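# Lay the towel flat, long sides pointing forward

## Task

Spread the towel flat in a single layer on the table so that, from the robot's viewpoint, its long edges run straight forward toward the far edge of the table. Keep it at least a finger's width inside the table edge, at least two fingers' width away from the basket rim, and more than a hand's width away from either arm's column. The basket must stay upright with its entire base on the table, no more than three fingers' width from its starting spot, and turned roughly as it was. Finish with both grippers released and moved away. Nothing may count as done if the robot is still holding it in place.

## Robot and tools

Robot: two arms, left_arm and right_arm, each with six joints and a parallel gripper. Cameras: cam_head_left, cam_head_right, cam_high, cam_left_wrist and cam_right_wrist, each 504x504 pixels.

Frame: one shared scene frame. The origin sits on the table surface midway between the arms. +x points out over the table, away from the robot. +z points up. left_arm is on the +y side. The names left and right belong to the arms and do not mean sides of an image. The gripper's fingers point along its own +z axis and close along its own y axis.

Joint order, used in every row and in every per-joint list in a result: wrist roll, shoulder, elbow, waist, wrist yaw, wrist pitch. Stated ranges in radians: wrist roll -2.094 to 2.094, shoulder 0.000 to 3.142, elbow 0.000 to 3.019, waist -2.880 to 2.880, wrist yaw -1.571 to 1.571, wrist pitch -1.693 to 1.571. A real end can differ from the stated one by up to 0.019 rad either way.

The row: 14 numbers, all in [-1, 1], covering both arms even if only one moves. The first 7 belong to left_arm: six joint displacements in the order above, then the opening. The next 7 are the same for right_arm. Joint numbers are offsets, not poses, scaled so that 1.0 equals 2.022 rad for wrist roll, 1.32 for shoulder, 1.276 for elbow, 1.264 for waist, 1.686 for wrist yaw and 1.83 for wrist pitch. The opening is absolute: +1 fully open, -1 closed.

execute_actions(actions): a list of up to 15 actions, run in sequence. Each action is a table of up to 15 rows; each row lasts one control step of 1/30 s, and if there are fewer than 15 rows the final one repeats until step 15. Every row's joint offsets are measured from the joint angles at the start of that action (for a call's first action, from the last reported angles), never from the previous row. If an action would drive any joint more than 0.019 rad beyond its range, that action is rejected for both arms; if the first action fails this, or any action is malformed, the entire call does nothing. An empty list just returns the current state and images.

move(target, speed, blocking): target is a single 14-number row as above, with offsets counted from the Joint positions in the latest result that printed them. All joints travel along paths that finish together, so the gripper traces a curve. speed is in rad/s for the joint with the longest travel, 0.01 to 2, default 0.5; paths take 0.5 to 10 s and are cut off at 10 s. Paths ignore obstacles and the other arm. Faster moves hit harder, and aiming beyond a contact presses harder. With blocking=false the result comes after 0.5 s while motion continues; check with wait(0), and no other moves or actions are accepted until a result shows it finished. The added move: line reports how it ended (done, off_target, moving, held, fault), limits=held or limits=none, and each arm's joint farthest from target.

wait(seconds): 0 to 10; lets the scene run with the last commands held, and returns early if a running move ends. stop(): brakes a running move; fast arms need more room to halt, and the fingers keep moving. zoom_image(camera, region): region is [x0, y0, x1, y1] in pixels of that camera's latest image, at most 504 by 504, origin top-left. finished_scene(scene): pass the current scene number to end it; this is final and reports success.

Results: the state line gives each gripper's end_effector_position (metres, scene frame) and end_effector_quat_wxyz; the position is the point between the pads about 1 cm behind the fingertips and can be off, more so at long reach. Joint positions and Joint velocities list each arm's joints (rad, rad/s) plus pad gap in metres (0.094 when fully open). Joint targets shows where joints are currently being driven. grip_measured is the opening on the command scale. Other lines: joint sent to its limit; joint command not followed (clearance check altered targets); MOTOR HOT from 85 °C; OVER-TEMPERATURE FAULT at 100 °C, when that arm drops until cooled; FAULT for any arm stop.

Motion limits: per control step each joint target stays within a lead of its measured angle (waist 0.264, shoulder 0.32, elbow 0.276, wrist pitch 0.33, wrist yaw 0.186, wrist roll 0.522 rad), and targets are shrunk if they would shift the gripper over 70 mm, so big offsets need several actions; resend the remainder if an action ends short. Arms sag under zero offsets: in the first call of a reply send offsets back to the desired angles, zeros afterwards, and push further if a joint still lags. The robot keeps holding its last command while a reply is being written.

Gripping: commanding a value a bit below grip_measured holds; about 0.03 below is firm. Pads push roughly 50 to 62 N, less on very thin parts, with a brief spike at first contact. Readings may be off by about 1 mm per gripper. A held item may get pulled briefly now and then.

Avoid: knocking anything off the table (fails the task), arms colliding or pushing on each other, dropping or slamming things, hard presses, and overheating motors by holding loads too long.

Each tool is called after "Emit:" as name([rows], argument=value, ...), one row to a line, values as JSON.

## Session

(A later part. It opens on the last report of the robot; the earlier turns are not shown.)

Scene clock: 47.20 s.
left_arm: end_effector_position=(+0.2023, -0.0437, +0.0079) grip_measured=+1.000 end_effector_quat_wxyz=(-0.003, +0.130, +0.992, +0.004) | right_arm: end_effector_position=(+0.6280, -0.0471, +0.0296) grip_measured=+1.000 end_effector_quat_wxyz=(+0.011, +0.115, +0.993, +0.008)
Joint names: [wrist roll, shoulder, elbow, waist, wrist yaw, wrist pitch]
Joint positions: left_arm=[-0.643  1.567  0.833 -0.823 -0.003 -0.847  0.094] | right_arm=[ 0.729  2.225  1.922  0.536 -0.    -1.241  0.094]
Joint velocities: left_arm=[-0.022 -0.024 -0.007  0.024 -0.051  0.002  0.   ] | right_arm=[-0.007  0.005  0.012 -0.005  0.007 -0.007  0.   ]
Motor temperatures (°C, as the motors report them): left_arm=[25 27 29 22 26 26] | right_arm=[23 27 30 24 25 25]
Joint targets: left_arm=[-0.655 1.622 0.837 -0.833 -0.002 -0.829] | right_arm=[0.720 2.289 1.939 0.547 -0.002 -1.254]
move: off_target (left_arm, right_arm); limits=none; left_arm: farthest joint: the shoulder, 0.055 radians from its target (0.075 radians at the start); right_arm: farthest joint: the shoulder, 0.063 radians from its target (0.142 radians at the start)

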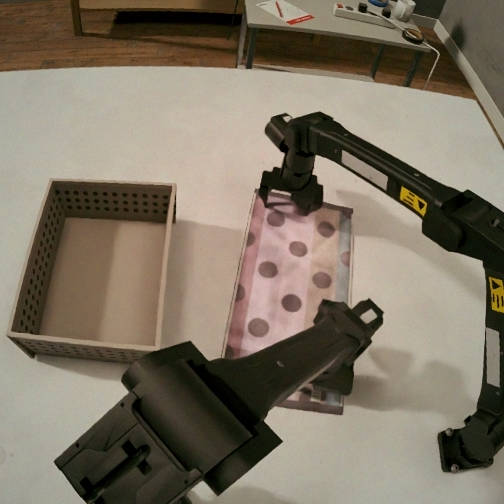

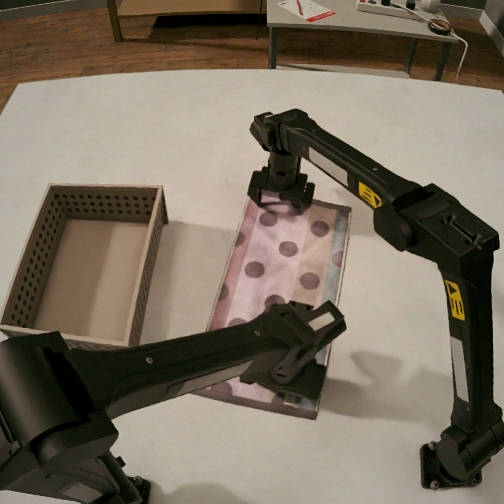

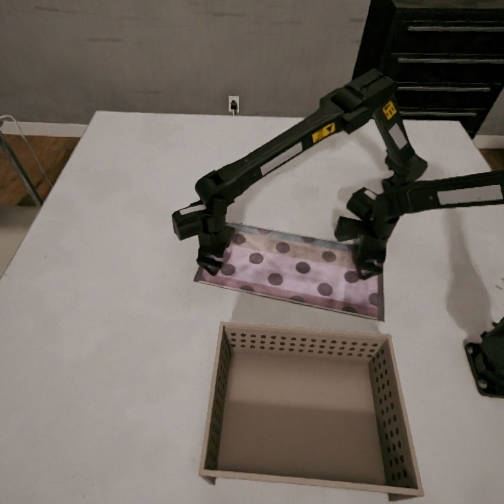

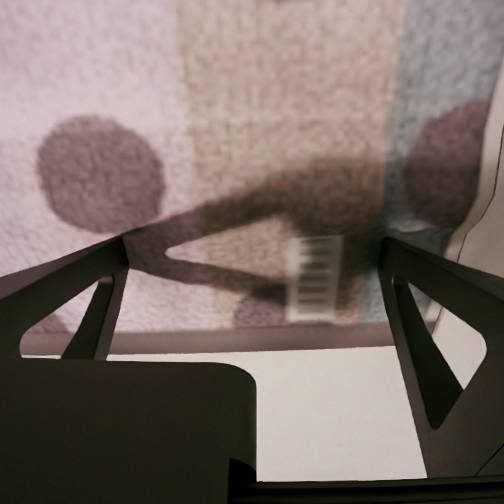

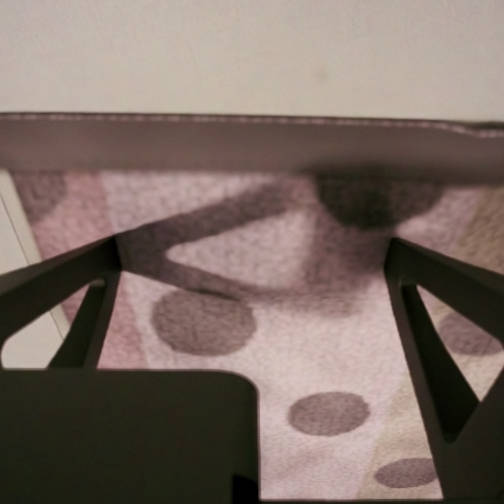

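Emit:
move(target=[-0.176,0.057,0.022,-0.089,0,0.01,1, -0.069,0.079,0.07,0.105,0,-0.02,1], speed=0.3)

Emit:
move(target=[0,-0.1,0.02,0,0,-0.04,1, 0,-0.07,0.02,0,0,-0.02,1], speed=0.3)

Emit:
move(target=[0,-0.75,-0.2,0.3,0,-0.35,1, 0,-0.4,-0.2,-0.75,0,0,1], speed=1)

Scene clock: 53.10 s.
left_arm: end_effector_position=(+0.1794, -0.0722, +0.0079) grip_measured=+1.000 end_effector_quat_wxyz=(+0.003, +0.006, +1.000, +0.005) | right_arm: end_effector_position=(+0.5944, +0.0318, +0.0300) grip_measured=+1.000 end_effector_quat_wxyz=(+0.012, -0.013, +1.000, +0.007)
Joint names: [wrist roll, shoulder, elbow, waist, wrist yaw, wrist pitch]
Joint positions: left_arm=[-0.989  1.586  0.858 -0.921 -0.011 -0.847  0.094] | right_arm=[ 0.596  2.263  1.99   0.66   0.001 -1.27   0.094]
Joint velocities: left_arm=[ 0.081  0.005  0.017 -0.015  0.007 -0.002  0.   ] | right_arm=[-0.007 -0.015 -0.002 -0.005 -0.037 -0.022  0.   ]
Motor temperatures (°C, as the motors report them): left_arm=[25 27 29 22 26 26] | right_arm=[23 28 30 24 25 25]
Joint targets: left_arm=[-0.999 1.642 0.861 -0.936 -0.003 -0.829] | right_arm=[0.590 2.329 2.011 0.668 0.000 -1.278]
move: off_target (left_arm, right_arm); limits=none; left_arm: farthest joint: the shoulder, 0.056 radians from its target (0.075 radians at the start); right_arm: farthest joint: the shoulder, 0.066 radians from its target (0.104 radians at the start)

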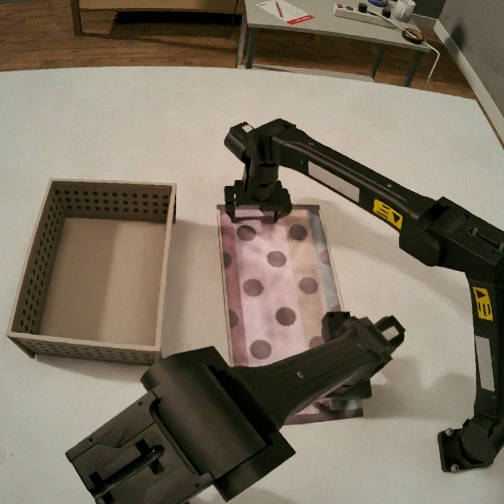

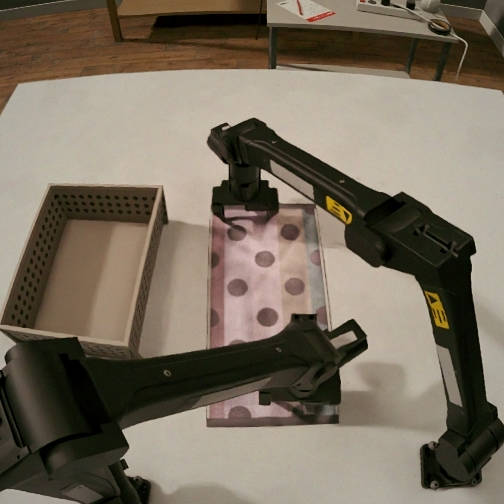

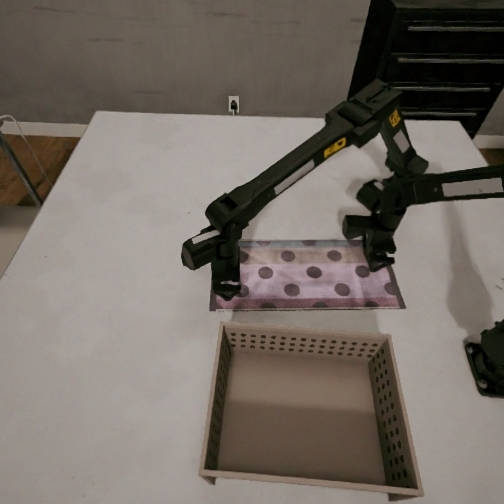

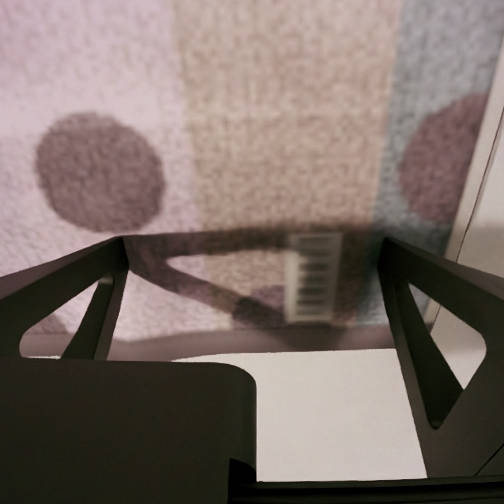

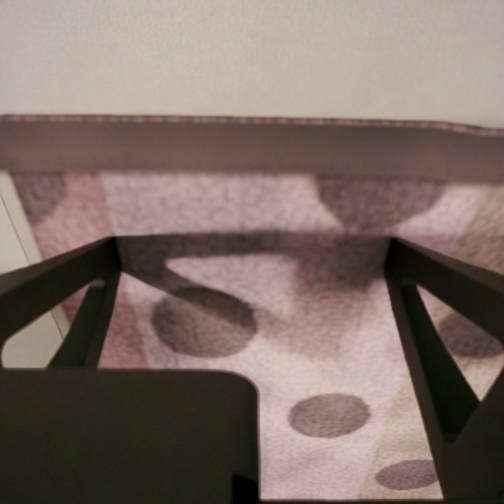

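Scene clock: 54.03 s.
left_arm: end_effector_position=(+0.1795, -0.0719, +0.0570) grip_measured=+1.000 end_effector_quat_wxyz=(+0.026, +0.006, +0.999, -0.029) | right_arm: end_effector_position=(+0.5946, +0.0319, +0.0855) grip_measured=+1.000 end_effector_quat_wxyz=(+0.036, -0.013, +0.999, +0.025)
Joint names: [wrist roll, shoulder, elbow, waist, wrist yaw, wrist pitch]
Joint positions: left_arm=[-0.989  1.448  0.858 -0.921 -0.012 -0.903  0.094] | right_arm=[ 0.596  2.179  1.99   0.66   0.001 -1.294  0.094]
Joint velocities: left_arm=[-0.022 -0.005  0.002  0.005 -0.022 -0.017  0.   ] | right_arm=[ 0.081 -0.005  0.002 -0.005 -0.022  0.022  0.   ]
Motor temperatures (°C, as the motors report them): left_arm=[25 27 29 22 26 26] | right_arm=[23 28 30 24 25 25]
Joint targets: left_arm=[-0.989 1.454 0.883 -0.921 -0.011 -0.920] | right_arm=[0.596 2.171 2.016 0.660 0.001 -1.307]
move: off_target (left_arm, right_arm); limits=none; left_arm: farthest joint: the elbow, 0.026 radians from its target (0.026 radians at the start); right_arm: farthest joint: the elbow, 0.025 radians from its target (0.025 radians at the start)

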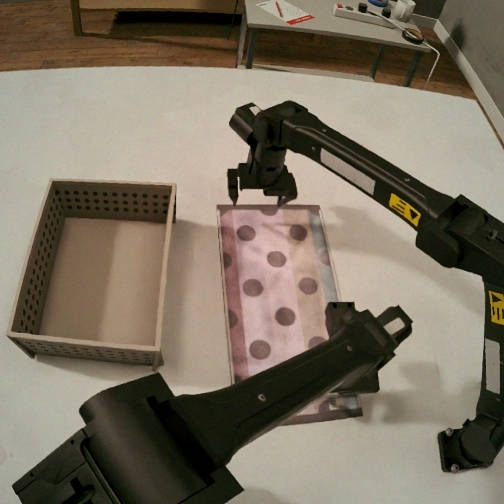

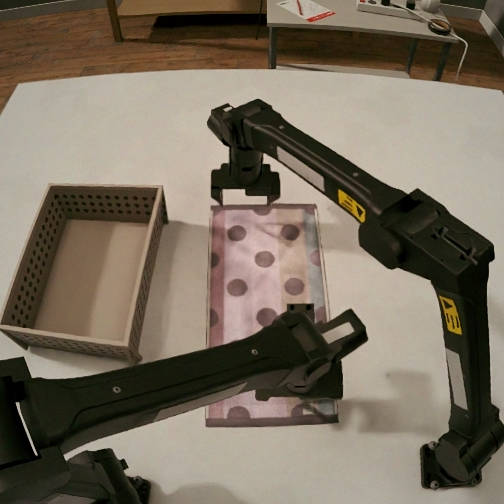

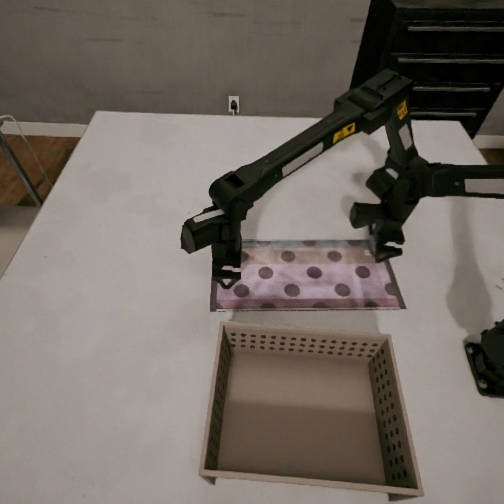

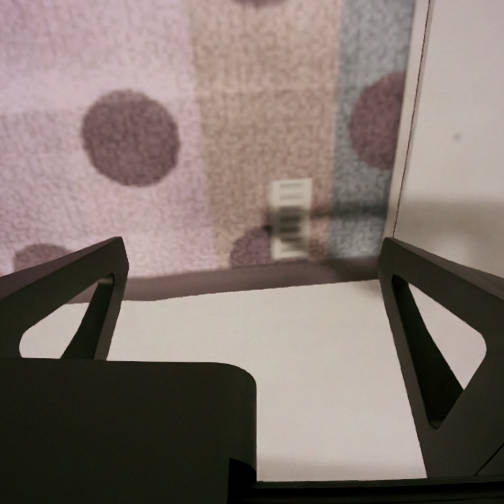

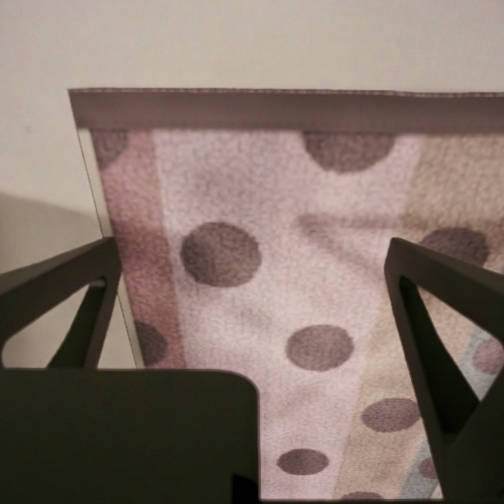

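Scene clock: 55.97 s.
left_arm: end_effector_position=(+0.0850, +0.1677, +0.1745) grip_measured=+1.000 end_effector_quat_wxyz=(+0.073, -0.180, +0.979, -0.068) | right_arm: end_effector_position=(+0.5878, -0.5551, +0.3117) grip_measured=+1.000 end_effector_quat_wxyz=(+0.184, +0.435, +0.881, +0.024)
Joint names: [wrist roll, shoulder, elbow, waist, wrist yaw, wrist pitch]
Joint positions: left_arm=[-0.989  0.45   0.605 -0.547 -0.012 -1.527  0.094] | right_arm=[ 0.596  1.637  1.733 -0.283  0.003 -1.294  0.094]
Joint velocities: left_arm=[ 0.037  0.005 -0.002 -0.005  0.007 -0.007  0.   ] | right_arm=[ 0.007 -0.005  0.012 -0.015 -0.022  0.002  0.   ]
Motor temperatures (°C, as the motors report them): left_arm=[25 27 29 22 26 26] | right_arm=[23 28 30 24 25 25]
Joint targets: left_arm=[-0.989 0.458 0.602 -0.542 -0.012 -1.543] | right_arm=[0.596 1.651 1.735 -0.288 0.001 -1.294]
move: done; limits=none; left_arm: farthest joint: the wrist pitch, 0.017 radians from its target (0.641 radians at the start); right_arm: farthest joint: the shoulder, 0.014 radians from its target (0.528 radians at the start)

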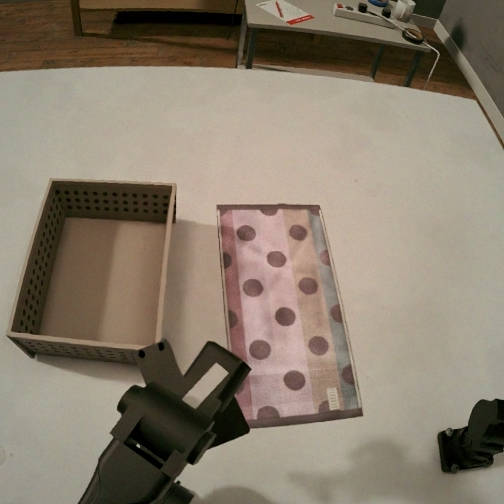

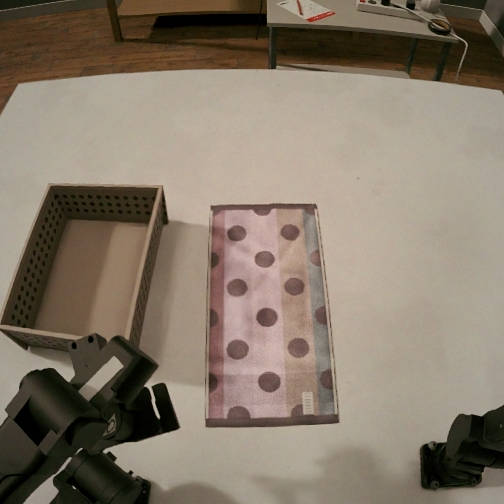

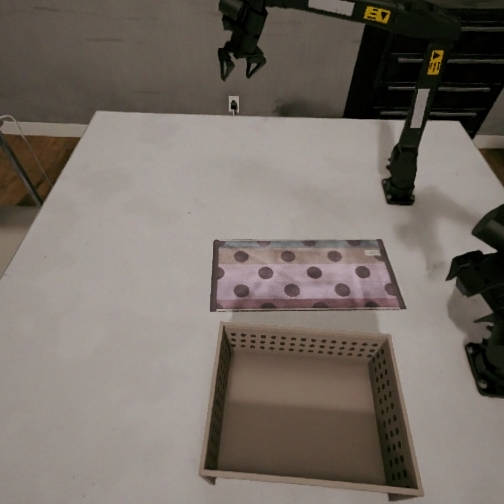

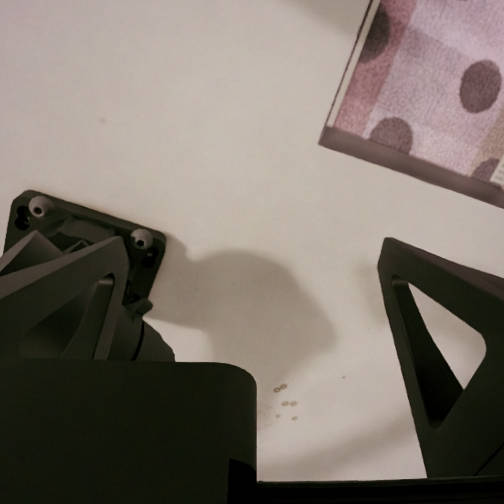

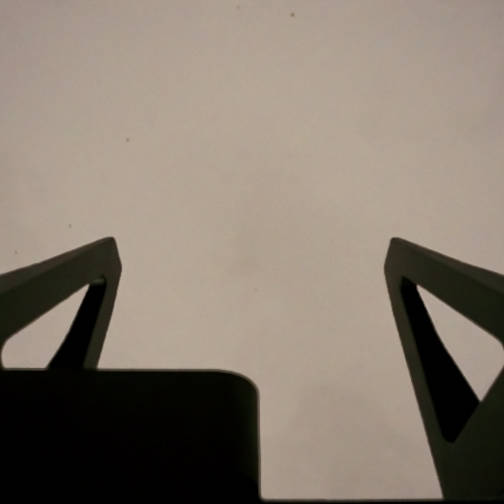

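Emit:
finished_scene(scene=2)

The scene is finished: the task was done.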